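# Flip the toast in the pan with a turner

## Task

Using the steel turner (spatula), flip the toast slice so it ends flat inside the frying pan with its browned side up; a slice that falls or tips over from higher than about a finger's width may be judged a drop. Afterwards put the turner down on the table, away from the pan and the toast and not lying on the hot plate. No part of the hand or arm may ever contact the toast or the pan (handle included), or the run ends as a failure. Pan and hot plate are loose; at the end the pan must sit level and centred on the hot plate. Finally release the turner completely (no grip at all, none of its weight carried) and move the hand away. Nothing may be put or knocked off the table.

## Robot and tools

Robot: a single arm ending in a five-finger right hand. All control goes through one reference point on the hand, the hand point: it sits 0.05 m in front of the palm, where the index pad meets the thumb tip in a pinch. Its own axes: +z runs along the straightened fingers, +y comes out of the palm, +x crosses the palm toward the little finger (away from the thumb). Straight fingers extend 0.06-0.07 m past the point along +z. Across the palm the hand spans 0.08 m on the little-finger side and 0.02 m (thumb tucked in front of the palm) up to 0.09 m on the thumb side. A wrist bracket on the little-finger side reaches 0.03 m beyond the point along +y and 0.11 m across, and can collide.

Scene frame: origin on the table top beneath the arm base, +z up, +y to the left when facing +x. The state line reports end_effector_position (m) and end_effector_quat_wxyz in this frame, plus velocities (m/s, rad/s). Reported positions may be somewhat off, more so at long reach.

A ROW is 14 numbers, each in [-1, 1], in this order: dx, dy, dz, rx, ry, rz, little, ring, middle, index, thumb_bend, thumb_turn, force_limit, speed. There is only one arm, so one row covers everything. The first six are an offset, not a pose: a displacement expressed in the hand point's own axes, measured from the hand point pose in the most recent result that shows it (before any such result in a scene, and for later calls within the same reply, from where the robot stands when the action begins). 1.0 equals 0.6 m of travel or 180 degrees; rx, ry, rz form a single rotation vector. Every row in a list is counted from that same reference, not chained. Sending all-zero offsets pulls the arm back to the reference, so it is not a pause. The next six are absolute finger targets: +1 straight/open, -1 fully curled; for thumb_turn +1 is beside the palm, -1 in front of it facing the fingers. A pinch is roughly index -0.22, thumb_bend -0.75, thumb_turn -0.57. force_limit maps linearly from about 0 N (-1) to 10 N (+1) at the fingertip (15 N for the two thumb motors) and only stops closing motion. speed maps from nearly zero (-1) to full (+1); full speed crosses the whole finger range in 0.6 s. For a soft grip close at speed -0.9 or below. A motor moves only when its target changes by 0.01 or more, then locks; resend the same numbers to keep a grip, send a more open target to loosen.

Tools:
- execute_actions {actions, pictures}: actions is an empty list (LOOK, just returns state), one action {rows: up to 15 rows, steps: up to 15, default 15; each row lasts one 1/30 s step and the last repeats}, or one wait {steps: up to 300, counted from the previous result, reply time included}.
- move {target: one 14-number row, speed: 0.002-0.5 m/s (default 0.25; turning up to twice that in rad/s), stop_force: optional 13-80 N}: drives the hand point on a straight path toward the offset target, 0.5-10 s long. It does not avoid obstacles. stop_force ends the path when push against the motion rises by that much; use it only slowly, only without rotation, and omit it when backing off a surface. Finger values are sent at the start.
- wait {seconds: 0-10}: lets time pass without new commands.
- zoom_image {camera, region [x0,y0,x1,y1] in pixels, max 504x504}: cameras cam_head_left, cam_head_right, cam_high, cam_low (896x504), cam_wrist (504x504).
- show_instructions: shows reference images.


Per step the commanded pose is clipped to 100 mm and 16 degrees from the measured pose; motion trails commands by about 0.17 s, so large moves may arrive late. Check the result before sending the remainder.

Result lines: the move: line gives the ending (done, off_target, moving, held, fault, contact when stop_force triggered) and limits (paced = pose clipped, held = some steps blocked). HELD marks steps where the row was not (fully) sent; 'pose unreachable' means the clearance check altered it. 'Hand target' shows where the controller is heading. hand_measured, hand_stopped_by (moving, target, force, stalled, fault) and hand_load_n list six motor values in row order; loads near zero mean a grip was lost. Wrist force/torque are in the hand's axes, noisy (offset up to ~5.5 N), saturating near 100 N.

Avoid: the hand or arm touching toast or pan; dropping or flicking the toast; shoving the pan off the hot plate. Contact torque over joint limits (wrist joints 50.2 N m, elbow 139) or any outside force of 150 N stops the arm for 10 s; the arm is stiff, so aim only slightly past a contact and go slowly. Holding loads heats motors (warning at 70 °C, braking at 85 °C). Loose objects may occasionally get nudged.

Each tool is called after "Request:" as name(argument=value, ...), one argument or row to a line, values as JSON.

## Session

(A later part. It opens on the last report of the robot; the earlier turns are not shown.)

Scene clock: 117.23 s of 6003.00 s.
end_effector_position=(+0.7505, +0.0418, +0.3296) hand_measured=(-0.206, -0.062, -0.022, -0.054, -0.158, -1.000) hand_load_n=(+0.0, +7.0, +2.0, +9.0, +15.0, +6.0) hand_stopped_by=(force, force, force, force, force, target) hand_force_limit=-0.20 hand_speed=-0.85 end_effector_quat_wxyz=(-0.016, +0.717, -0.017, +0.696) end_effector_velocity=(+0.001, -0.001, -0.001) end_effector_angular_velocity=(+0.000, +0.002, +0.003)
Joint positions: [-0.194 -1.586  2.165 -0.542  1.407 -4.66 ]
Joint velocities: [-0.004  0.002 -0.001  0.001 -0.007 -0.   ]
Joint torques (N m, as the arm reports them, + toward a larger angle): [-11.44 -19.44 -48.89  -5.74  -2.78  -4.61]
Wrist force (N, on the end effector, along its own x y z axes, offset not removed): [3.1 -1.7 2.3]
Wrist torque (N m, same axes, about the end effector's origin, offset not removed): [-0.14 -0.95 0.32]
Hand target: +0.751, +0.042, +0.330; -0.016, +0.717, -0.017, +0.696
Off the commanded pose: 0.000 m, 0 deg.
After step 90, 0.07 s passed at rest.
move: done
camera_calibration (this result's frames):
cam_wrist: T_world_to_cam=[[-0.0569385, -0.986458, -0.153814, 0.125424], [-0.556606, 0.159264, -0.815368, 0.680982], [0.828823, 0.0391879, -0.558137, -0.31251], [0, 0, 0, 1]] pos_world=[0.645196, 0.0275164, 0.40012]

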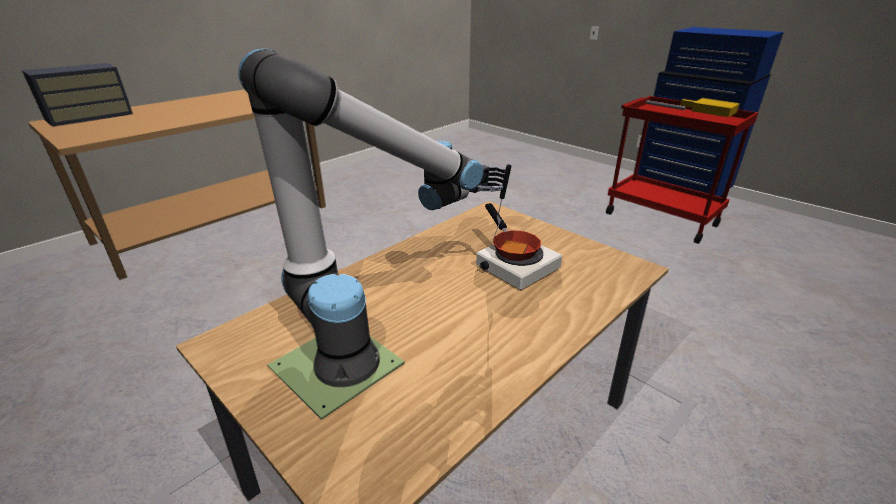

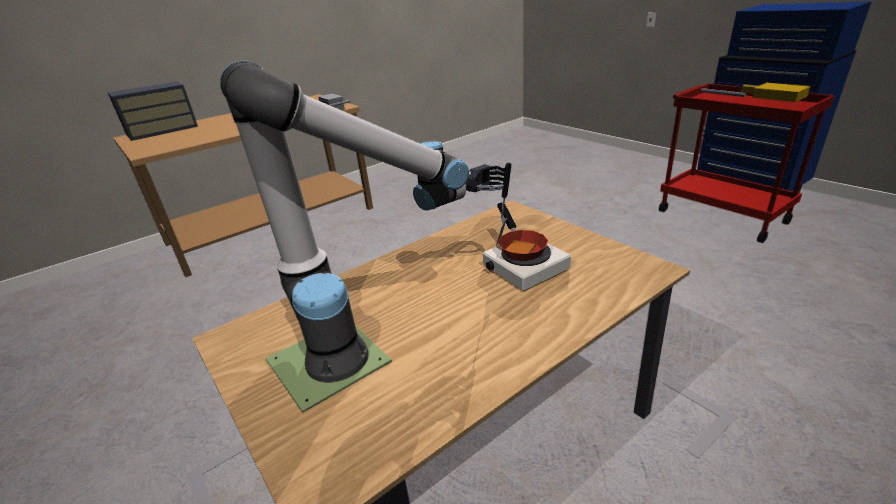

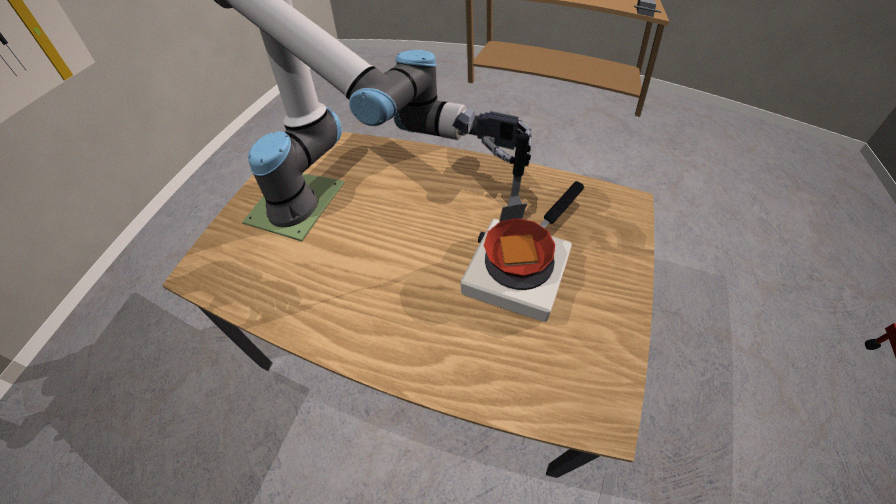

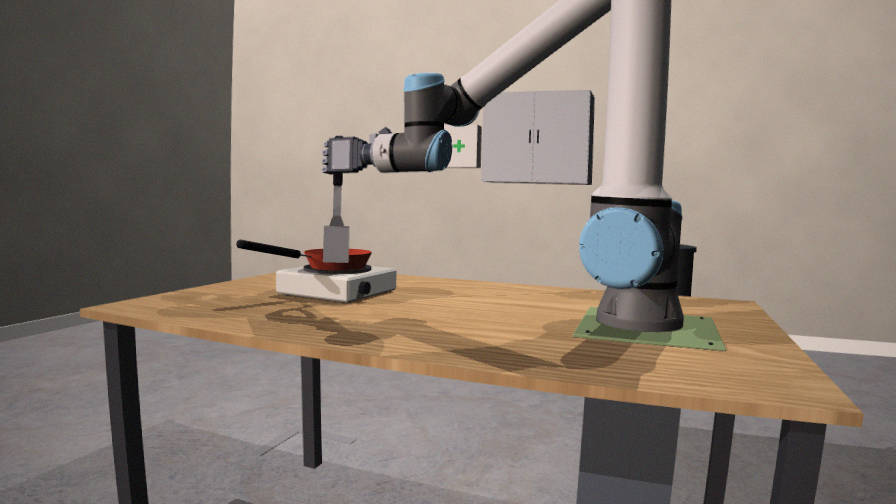

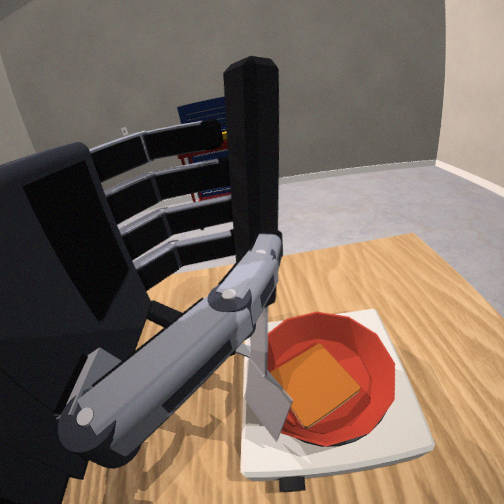

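Request:
move(
  target=[-0.17,-0.27,-0.156,0,-0.217,0.376,-0.55,-0.45,-0.4,-0.4,-0.3,-1,-0.2,-0.85],
  speed=0.15,
)

Request:
move(
  target=[-0.026,0.143,0.082,0,0,0,-0.55,-0.45,-0.4,-0.4,-0.3,-1,-0.2,-0.85],
  speed=0.06,
)

Request:
zoom_image(
  camera="cam_high",
  region=[420,130,600,300],
)

Request:
zoom_image(
  camera="cam_low",
  region=[260,180,440,310],
)

Scene clock: 132.03 s of 6003.00 s.
end_effector_position=(+0.6542, +0.2080, +0.2380) hand_measured=(-0.206, -0.062, -0.022, -0.054, -0.158, -1.000) hand_load_n=(+0.0, +6.5, +1.5, +9.5, +15.0, +5.5) hand_stopped_by=(force, force, force, force, force, target) hand_force_limit=-0.20 hand_speed=-0.85 end_effector_quat_wxyz=(-0.397, +0.767, -0.399, +0.307) end_effector_velocity=(-0.001, +0.002, -0.001) end_effector_angular_velocity=(+0.013, +0.006, -0.000)
Joint positions: [-0.184 -1.52   2.026  0.099  1.062 -3.629]
Joint velocities: [-0.001  0.002  0.001  0.    -0.007  0.01 ]
Joint torques (N m, as the arm reports them, + toward a larger angle): [ -8.21 -25.73 -22.34   3.66  -3.17   4.13]
Wrist force (N, on the end effector, along its own x y z axes, offset not removed): [0.9 2.7 3.8]
Wrist torque (N m, same axes, about the end effector's origin, offset not removed): [0.02 -0.26 -0.37]
Hand target: +0.654, +0.208, +0.238; -0.398, +0.767, -0.399, +0.306
Off the commanded pose: 0.000 m, 0 deg.
After step 90, 6.80 s passed at rest.
move: done
camera_calibration (this result's frames):
cam_wrist: T_world_to_cam=[[-0.461381, -0.288605, -0.838949, 0.552362], [-0.788494, 0.566862, 0.238629, 0.342337], [0.406699, 0.771605, -0.489103, -0.182986], [0, 0, 0, 1]] pos_world=[0.5992, 0.10655, 0.292213]

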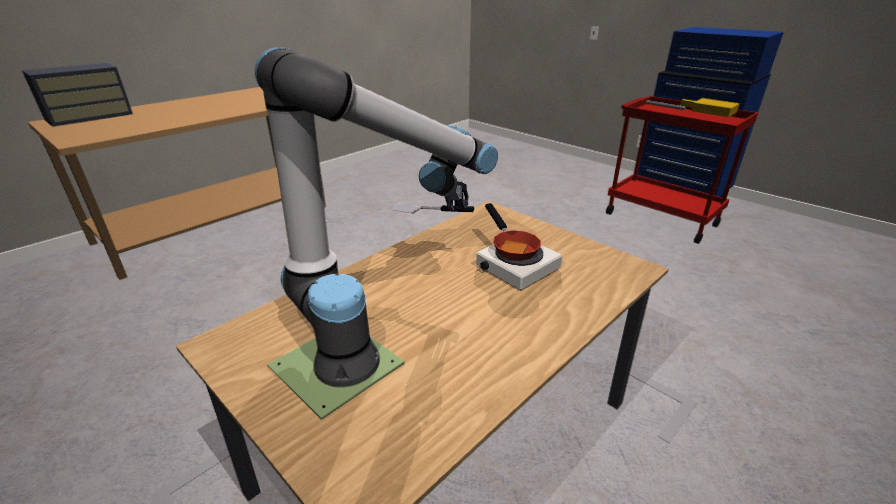

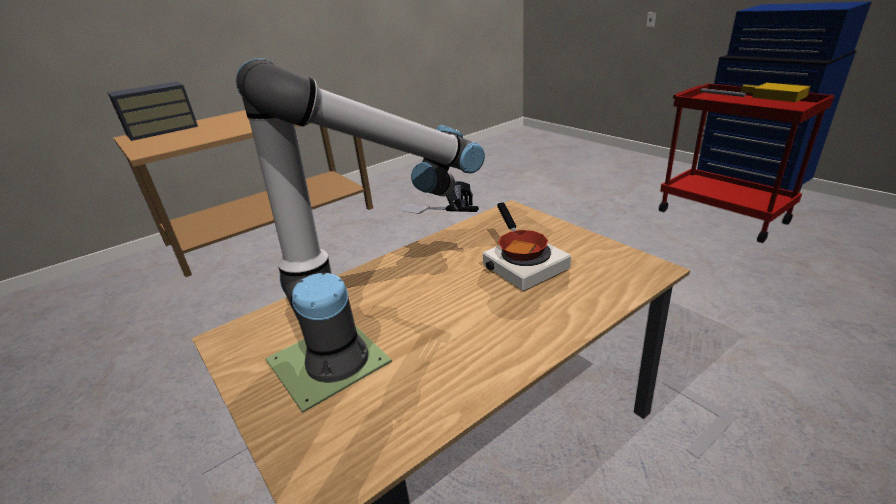

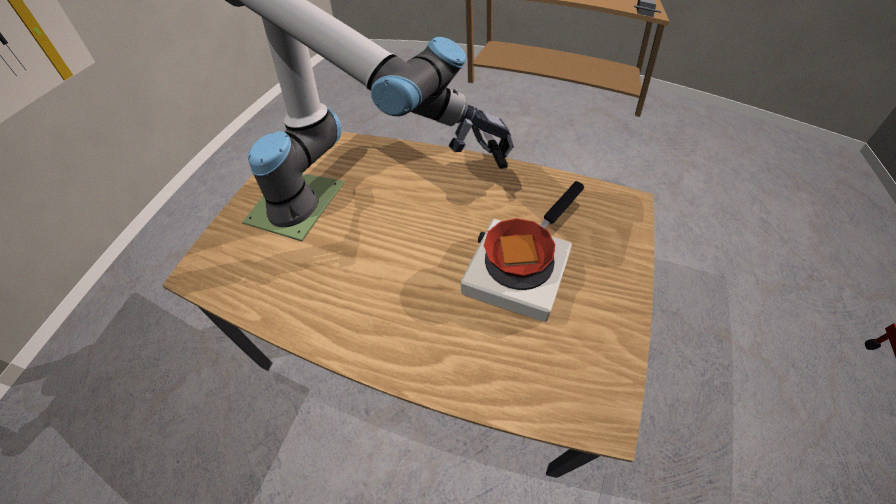

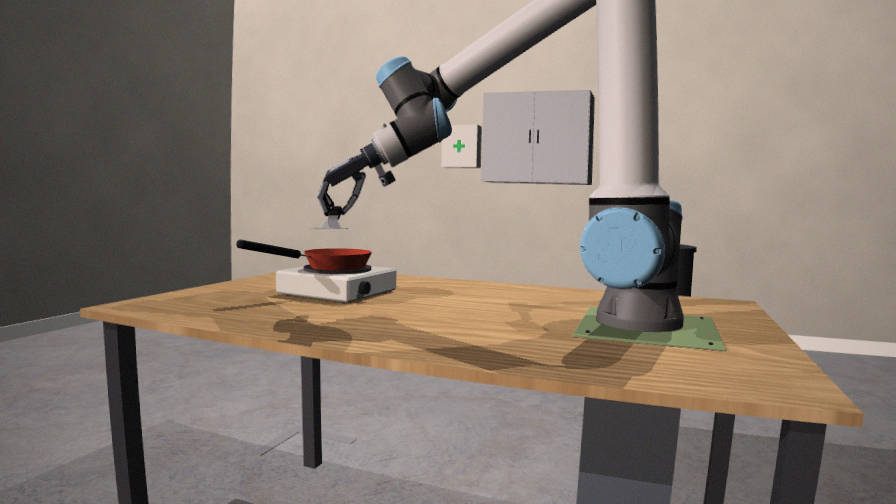

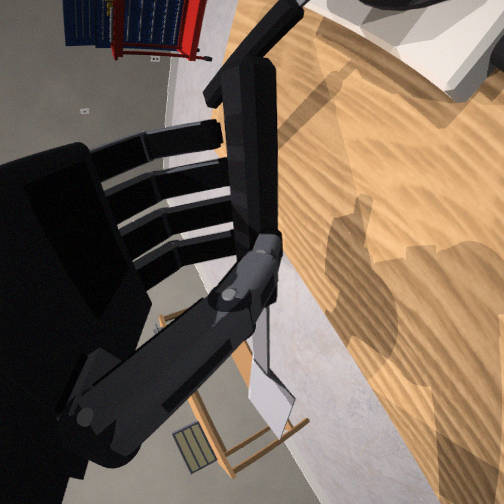

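Scene clock: 134.13 s of 6003.00 s.
end_effector_position=(+0.6536, +0.2080, +0.1382) hand_measured=(-0.206, -0.062, -0.022, -0.054, -0.158, -1.000) hand_load_n=(+0.0, +6.5, +1.5, +9.5, +15.0, +5.5) hand_stopped_by=(force, force, force, force, force, target) hand_force_limit=-0.20 hand_speed=-0.85 end_effector_quat_wxyz=(-0.397, +0.767, -0.399, +0.307) end_effector_velocity=(-0.000, +0.000, -0.003) end_effector_angular_velocity=(+0.001, +0.002, +0.000)
Joint positions: [-0.182 -1.416  2.121 -0.1    1.063 -3.627]
Joint velocities: [ 0.     0.004  0.002 -0.004 -0.     0.001]
Joint torques (N m, as the arm reports them, + toward a larger angle): [ 12.38 -27.02 -15.48  -2.64   1.43   3.65]
Wrist force (N, on the end effector, along its own x y z axes, offset not removed): [0.1 3.0 4.5]
Wrist torque (N m, same axes, about the end effector's origin, offset not removed): [0.15 -0.24 -0.34]
Hand target: +0.654, +0.208, +0.138; -0.397, +0.767, -0.399, +0.307
Off the commanded pose: 0.000 m, 0 deg.
move: done
camera_calibration (this result's frames):
cam_wrist: T_world_to_cam=[[-0.461398, -0.288622, -0.838934, 0.468379], [-0.788494, 0.566859, 0.238639, 0.365727], [0.40668, 0.771601, -0.489124, -0.231465], [0, 0, 0, 1]] pos_world=[0.598615, 0.106467, 0.192447]

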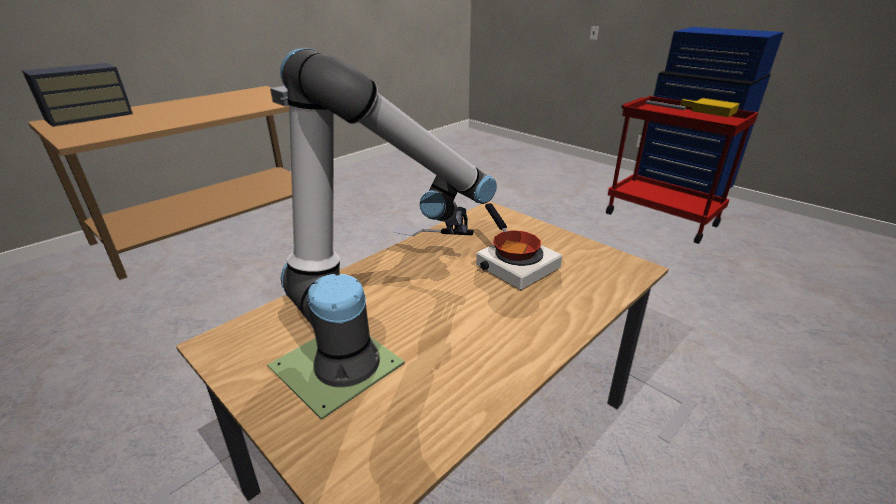

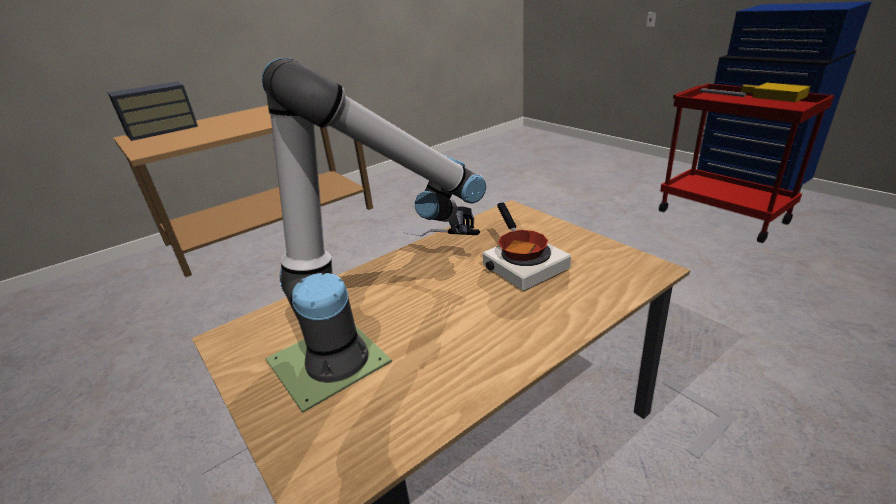

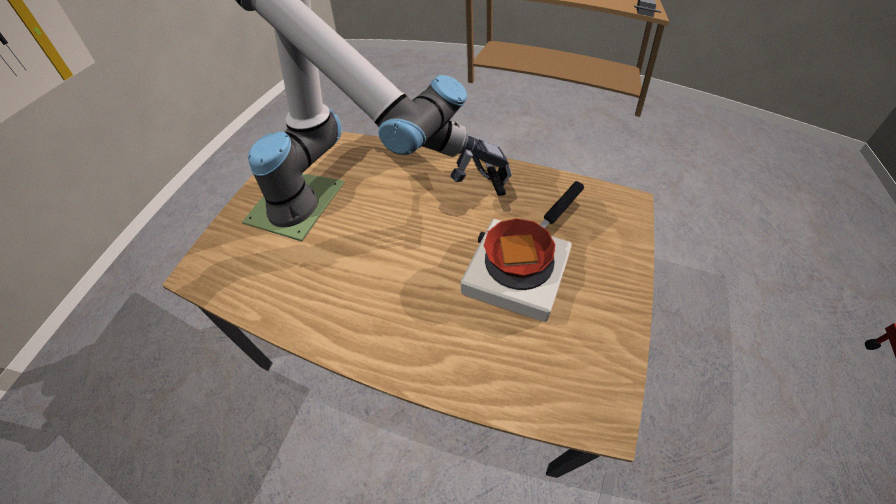

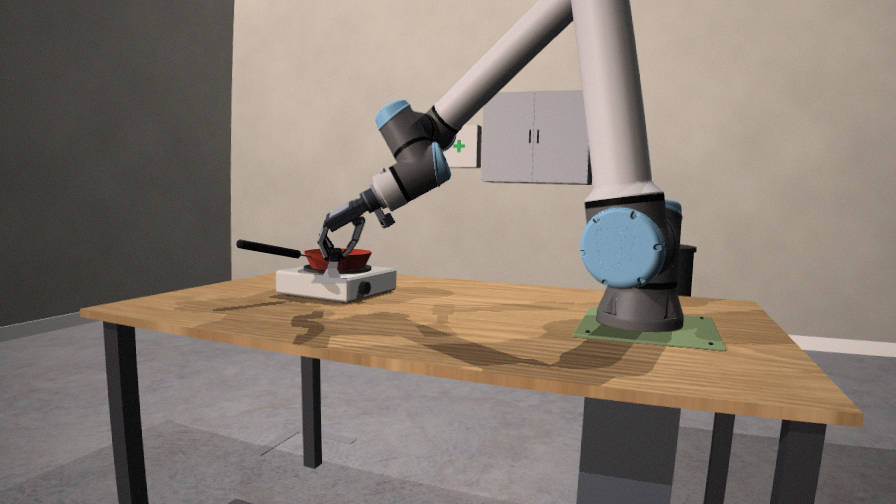

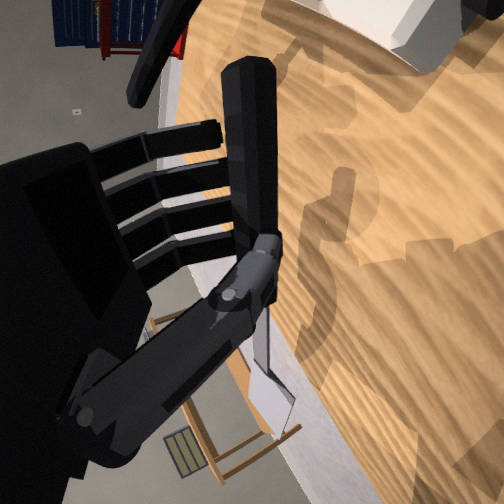

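Region (420, 130, 600, 300) of cam_high's 896x504 image, scaled by 2.800, with more detail than that image has.

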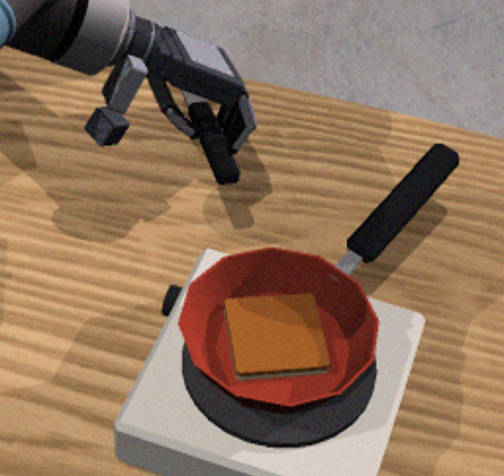

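Region (260, 180, 440, 310) of cam_low's 896x504 image, scaled by 2.800, with more detail than that image has.

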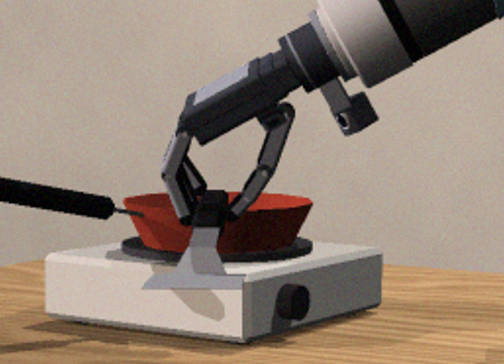

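Request:
move(
  target=[0.109,0.033,0.019,0,0,0,-0.55,-0.45,-0.4,-0.4,-0.3,-1,-0.2,-0.85],
  speed=0.03,
)

Request:
zoom_image(
  camera="cam_high",
  region=[420,130,600,300],
)

Request:
zoom_image(
  camera="cam_low",
  region=[290,220,390,290],
)

Request:
zoom_image(
  camera="cam_head_left",
  region=[460,180,600,290],
)

Scene clock: 140.63 s of 6003.00 s.
end_effector_position=(+0.6875, +0.1492, +0.1258) hand_measured=(-0.206, -0.062, -0.022, -0.054, -0.158, -1.000) hand_load_n=(+0.0, +6.5, +1.5, +9.5, +15.0, +5.5) hand_stopped_by=(force, force, force, force, force, target) hand_force_limit=-0.20 hand_speed=-0.85 end_effector_quat_wxyz=(-0.397, +0.767, -0.399, +0.307) end_effector_velocity=(+0.001, -0.001, +0.000) end_effector_angular_velocity=(+0.001, -0.001, +0.002)
Joint positions: [-0.288 -1.353  2.078 -0.082  0.977 -3.7  ]
Joint velocities: [-0.003  0.001 -0.002  0.001 -0.005 -0.002]
Joint torques (N m, as the arm reports them, + toward a larger angle): [ -4.93 -26.48 -42.89   3.67  -2.62  -3.79]
Wrist force (N, on the end effector, along its own x y z axes, offset not removed): [0.0 0.8 4.5]
Wrist torque (N m, same axes, about the end effector's origin, offset not removed): [-0.32 -0.16 -0.35]
Hand target: +0.688, +0.149, +0.126; -0.397, +0.767, -0.399, +0.307
Off the commanded pose: 0.000 m, 0 deg.
After step 90, 0.83 s passed at rest.
move: done
camera_calibration (this result's frames):
cam_wrist: T_world_to_cam=[[-0.4614, -0.28847, -0.838984, 0.45664], [-0.788491, 0.56682, 0.23874, 0.428697], [0.406684, 0.771686, -0.488987, -0.206015], [0, 0, 0, 1]] pos_world=[0.6325, 0.0477113, 0.180028]

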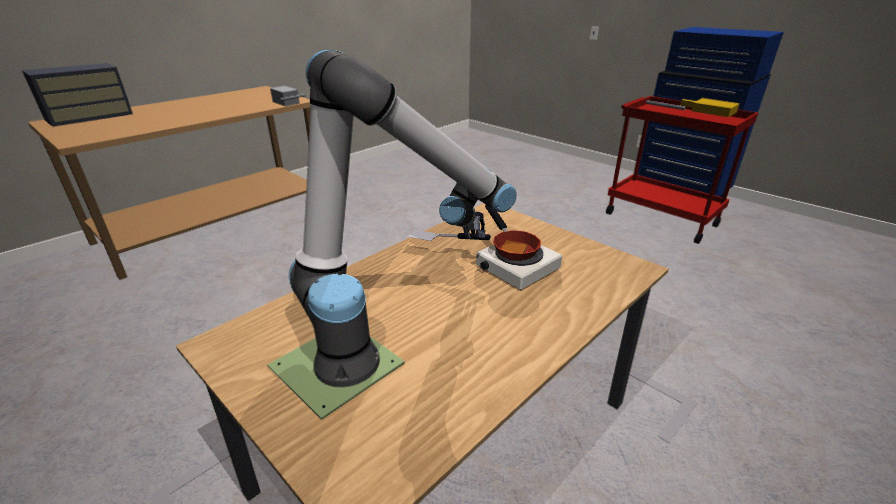

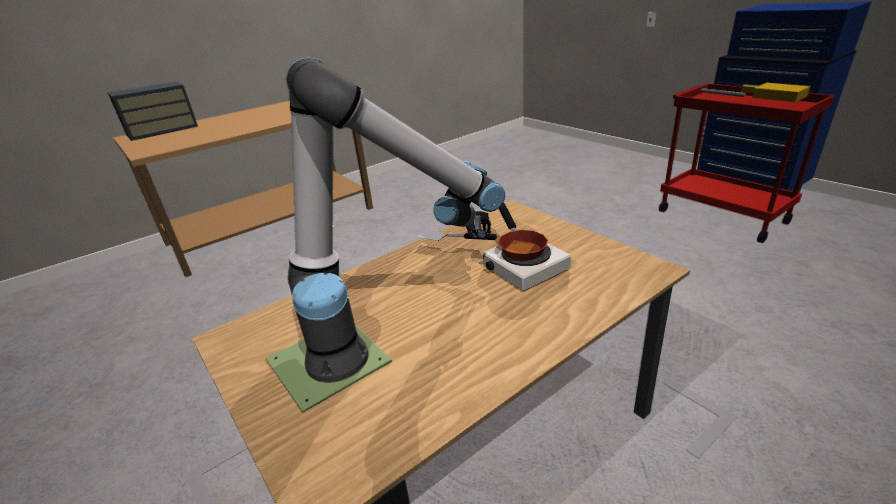

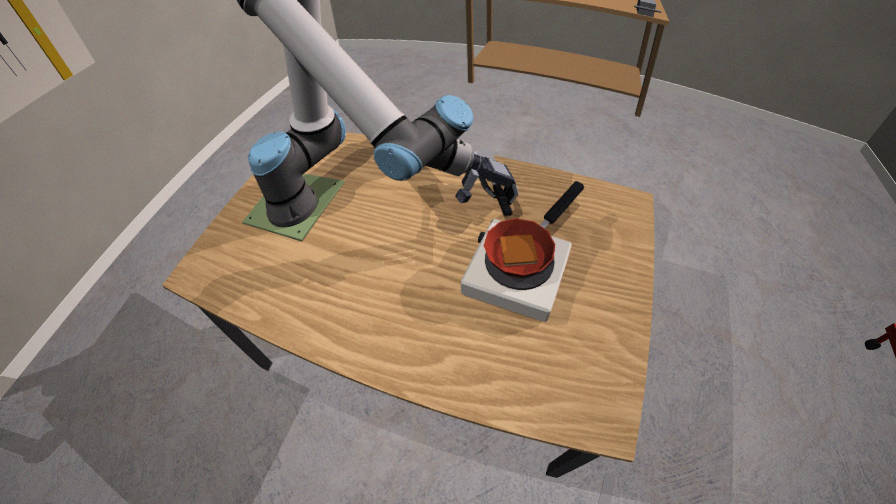

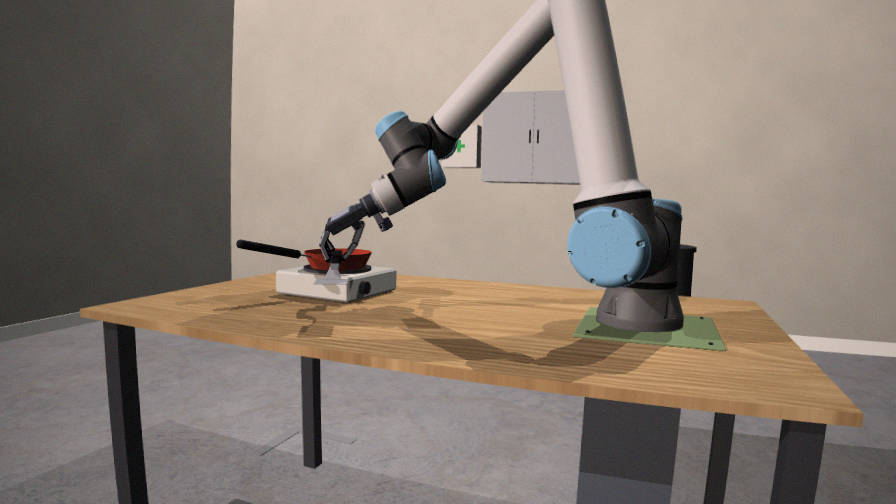

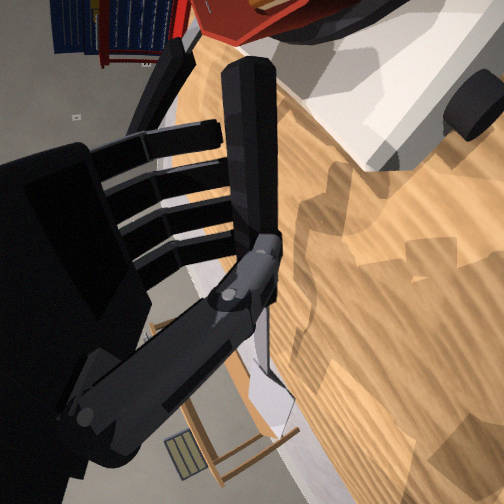

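Region (420, 130, 600, 300) of cam_high's 896x504 image, scaled by 2.800, with more detail than that image has.

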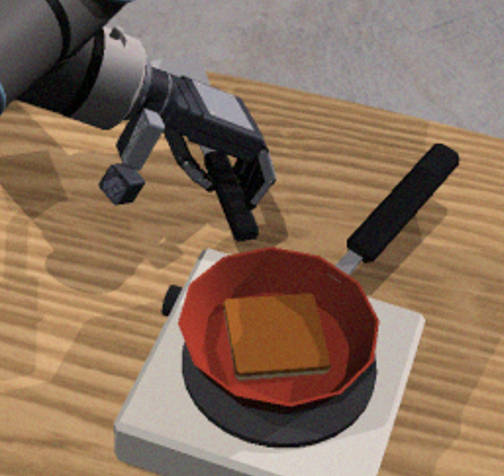

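Region (290, 220, 390, 290) of cam_low's 896x504 image, scaled by 5.040, with more detail than that image has; it fills the top 353 rows of this view, and the rest is white.

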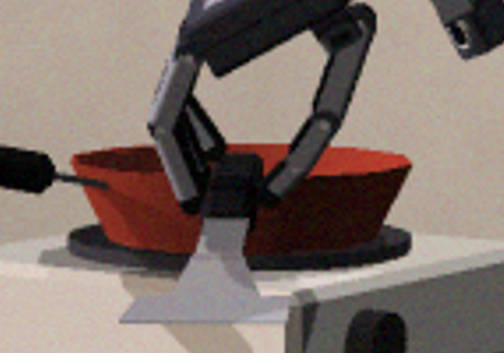

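Region (460, 180, 600, 290) of cam_head_left's 896x504 image, scaled by 3.600, with more detail than that image has; it fills the top 396 rows of this view, and the rest is white.

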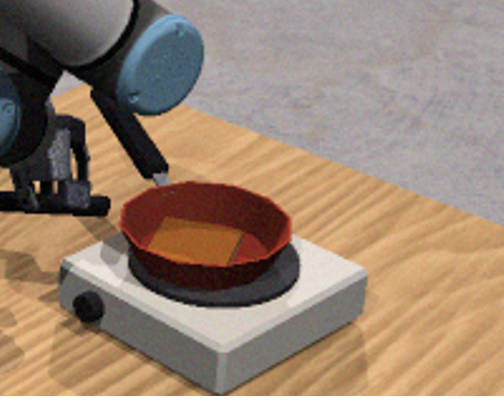

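Top of the butt is about 12 mm above the rim; lower a bit while advancing.

Request:
move(
  target=[0.038,0.014,0.008,0,0,0,-0.55,-0.45,-0.4,-0.4,-0.3,-1,-0.2,-0.85],
  speed=0.01,
)

Request:
zoom_image(
  camera="cam_head_left",
  region=[460,180,600,290],
)

Scene clock: 145.60 s of 6003.00 s.
end_effector_position=(+0.6994, +0.1286, +0.1199) hand_measured=(-0.206, -0.062, -0.022, -0.054, -0.158, -1.000) hand_load_n=(+0.0, +6.5, +1.5, +9.5, +15.0, +6.0) hand_stopped_by=(force, force, force, force, force, target) hand_force_limit=-0.20 hand_speed=-0.85 end_effector_quat_wxyz=(-0.397, +0.767, -0.399, +0.307) end_effector_velocity=(+0.001, -0.002, +0.001) end_effector_angular_velocity=(+0.000, -0.003, +0.002)
Joint positions: [-0.322 -1.326  2.06  -0.077  0.95  -3.725]
Joint velocities: [-0.003  0.001 -0.002  0.    -0.005 -0.003]
Joint torques (N m, as the arm reports them, + toward a larger angle): [-10.14 -37.8  -40.84   3.33  -2.54  -4.08]
Wrist force (N, on the end effector, along its own x y z axes, offset not removed): [-5.4 -0.7 4.1]
Wrist torque (N m, same axes, about the end effector's origin, offset not removed): [-0.54 0.29 -0.74]
Hand target: +0.699, +0.128, +0.120; -0.397, +0.767, -0.399, +0.307
Off the commanded pose: 0.000 m, 0 deg.
move: done
camera_calibration (this result's frames):
cam_wrist: T_world_to_cam=[[-0.4614, -0.288421, -0.839001, 0.451155], [-0.788487, 0.566814, 0.238769, 0.451094], [0.406691, 0.771709, -0.488944, -0.197879], [0, 0, 0, 1]] pos_world=[0.64432, 0.0271417, 0.174061]

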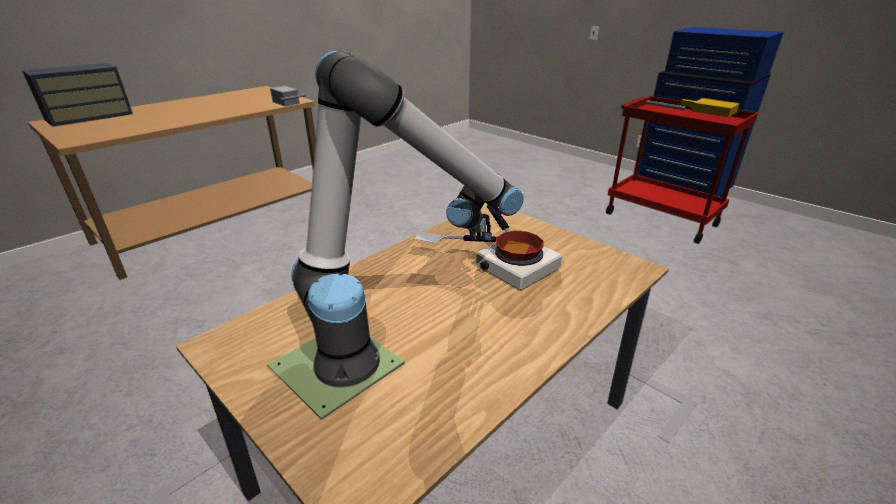

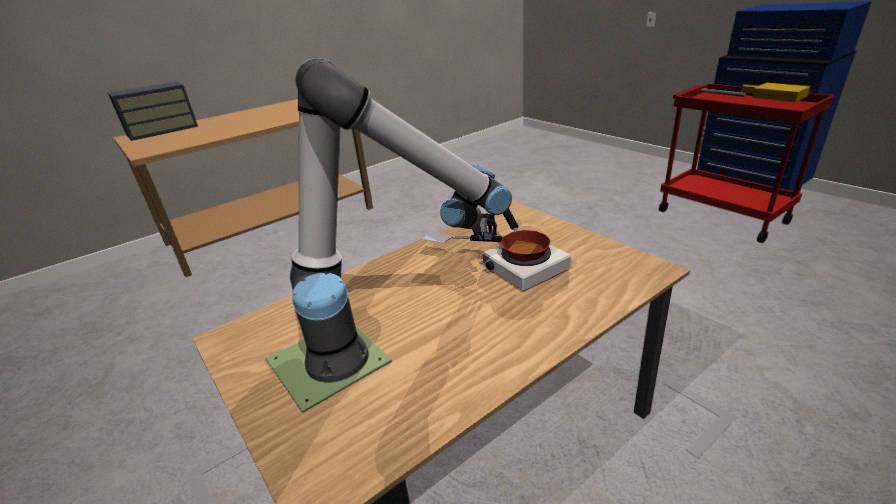

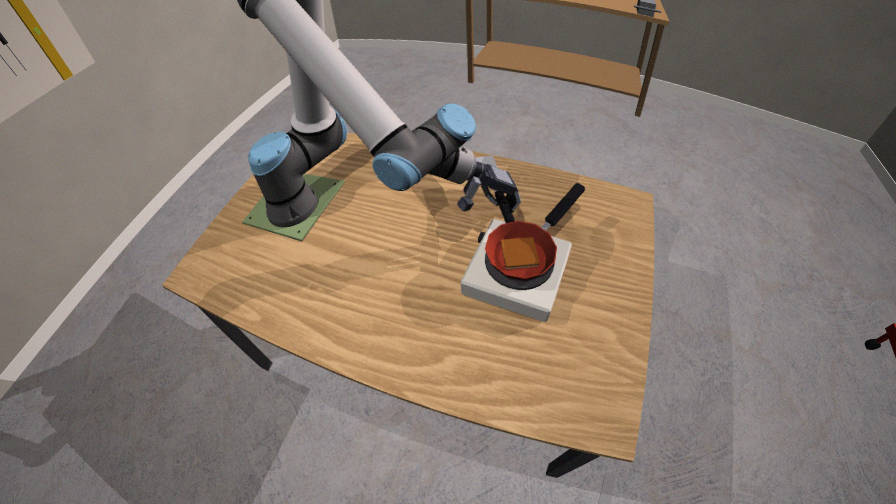

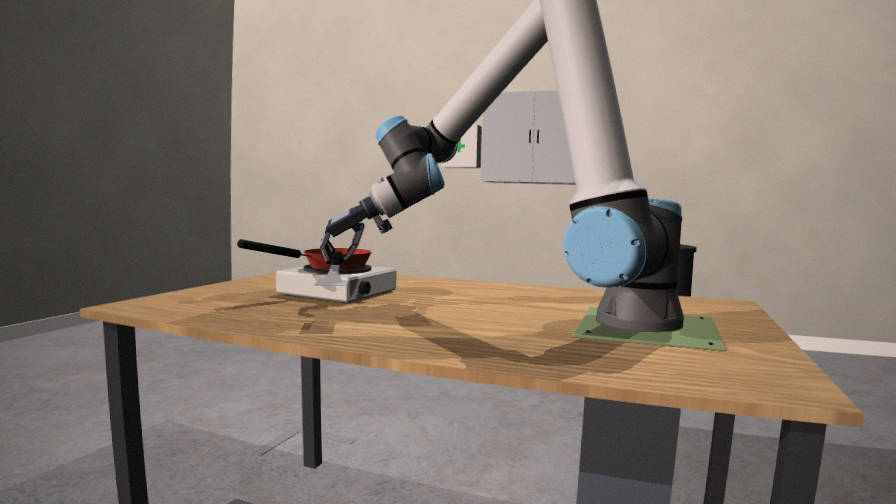

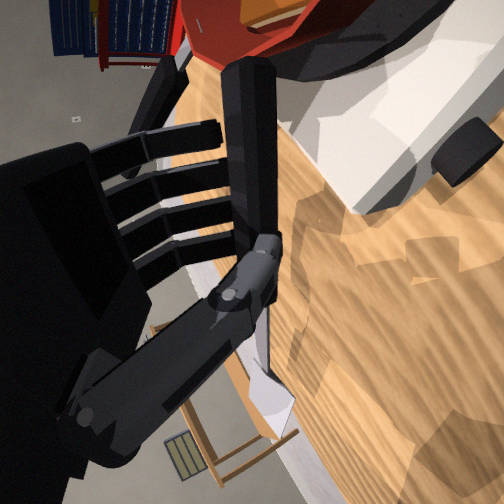

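Region (460, 180, 600, 290) of cam_head_left's 896x504 image, scaled by 3.600, with more detail than that image has; it fills the top 396 rows of this view, and the rest is white.

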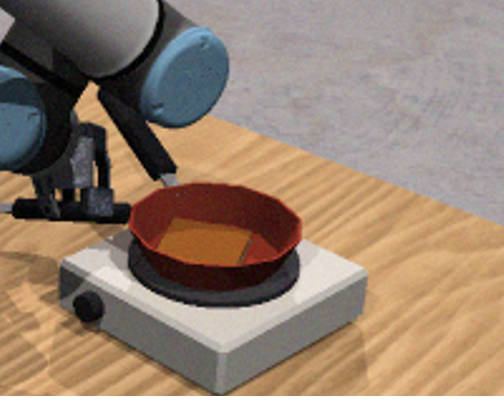

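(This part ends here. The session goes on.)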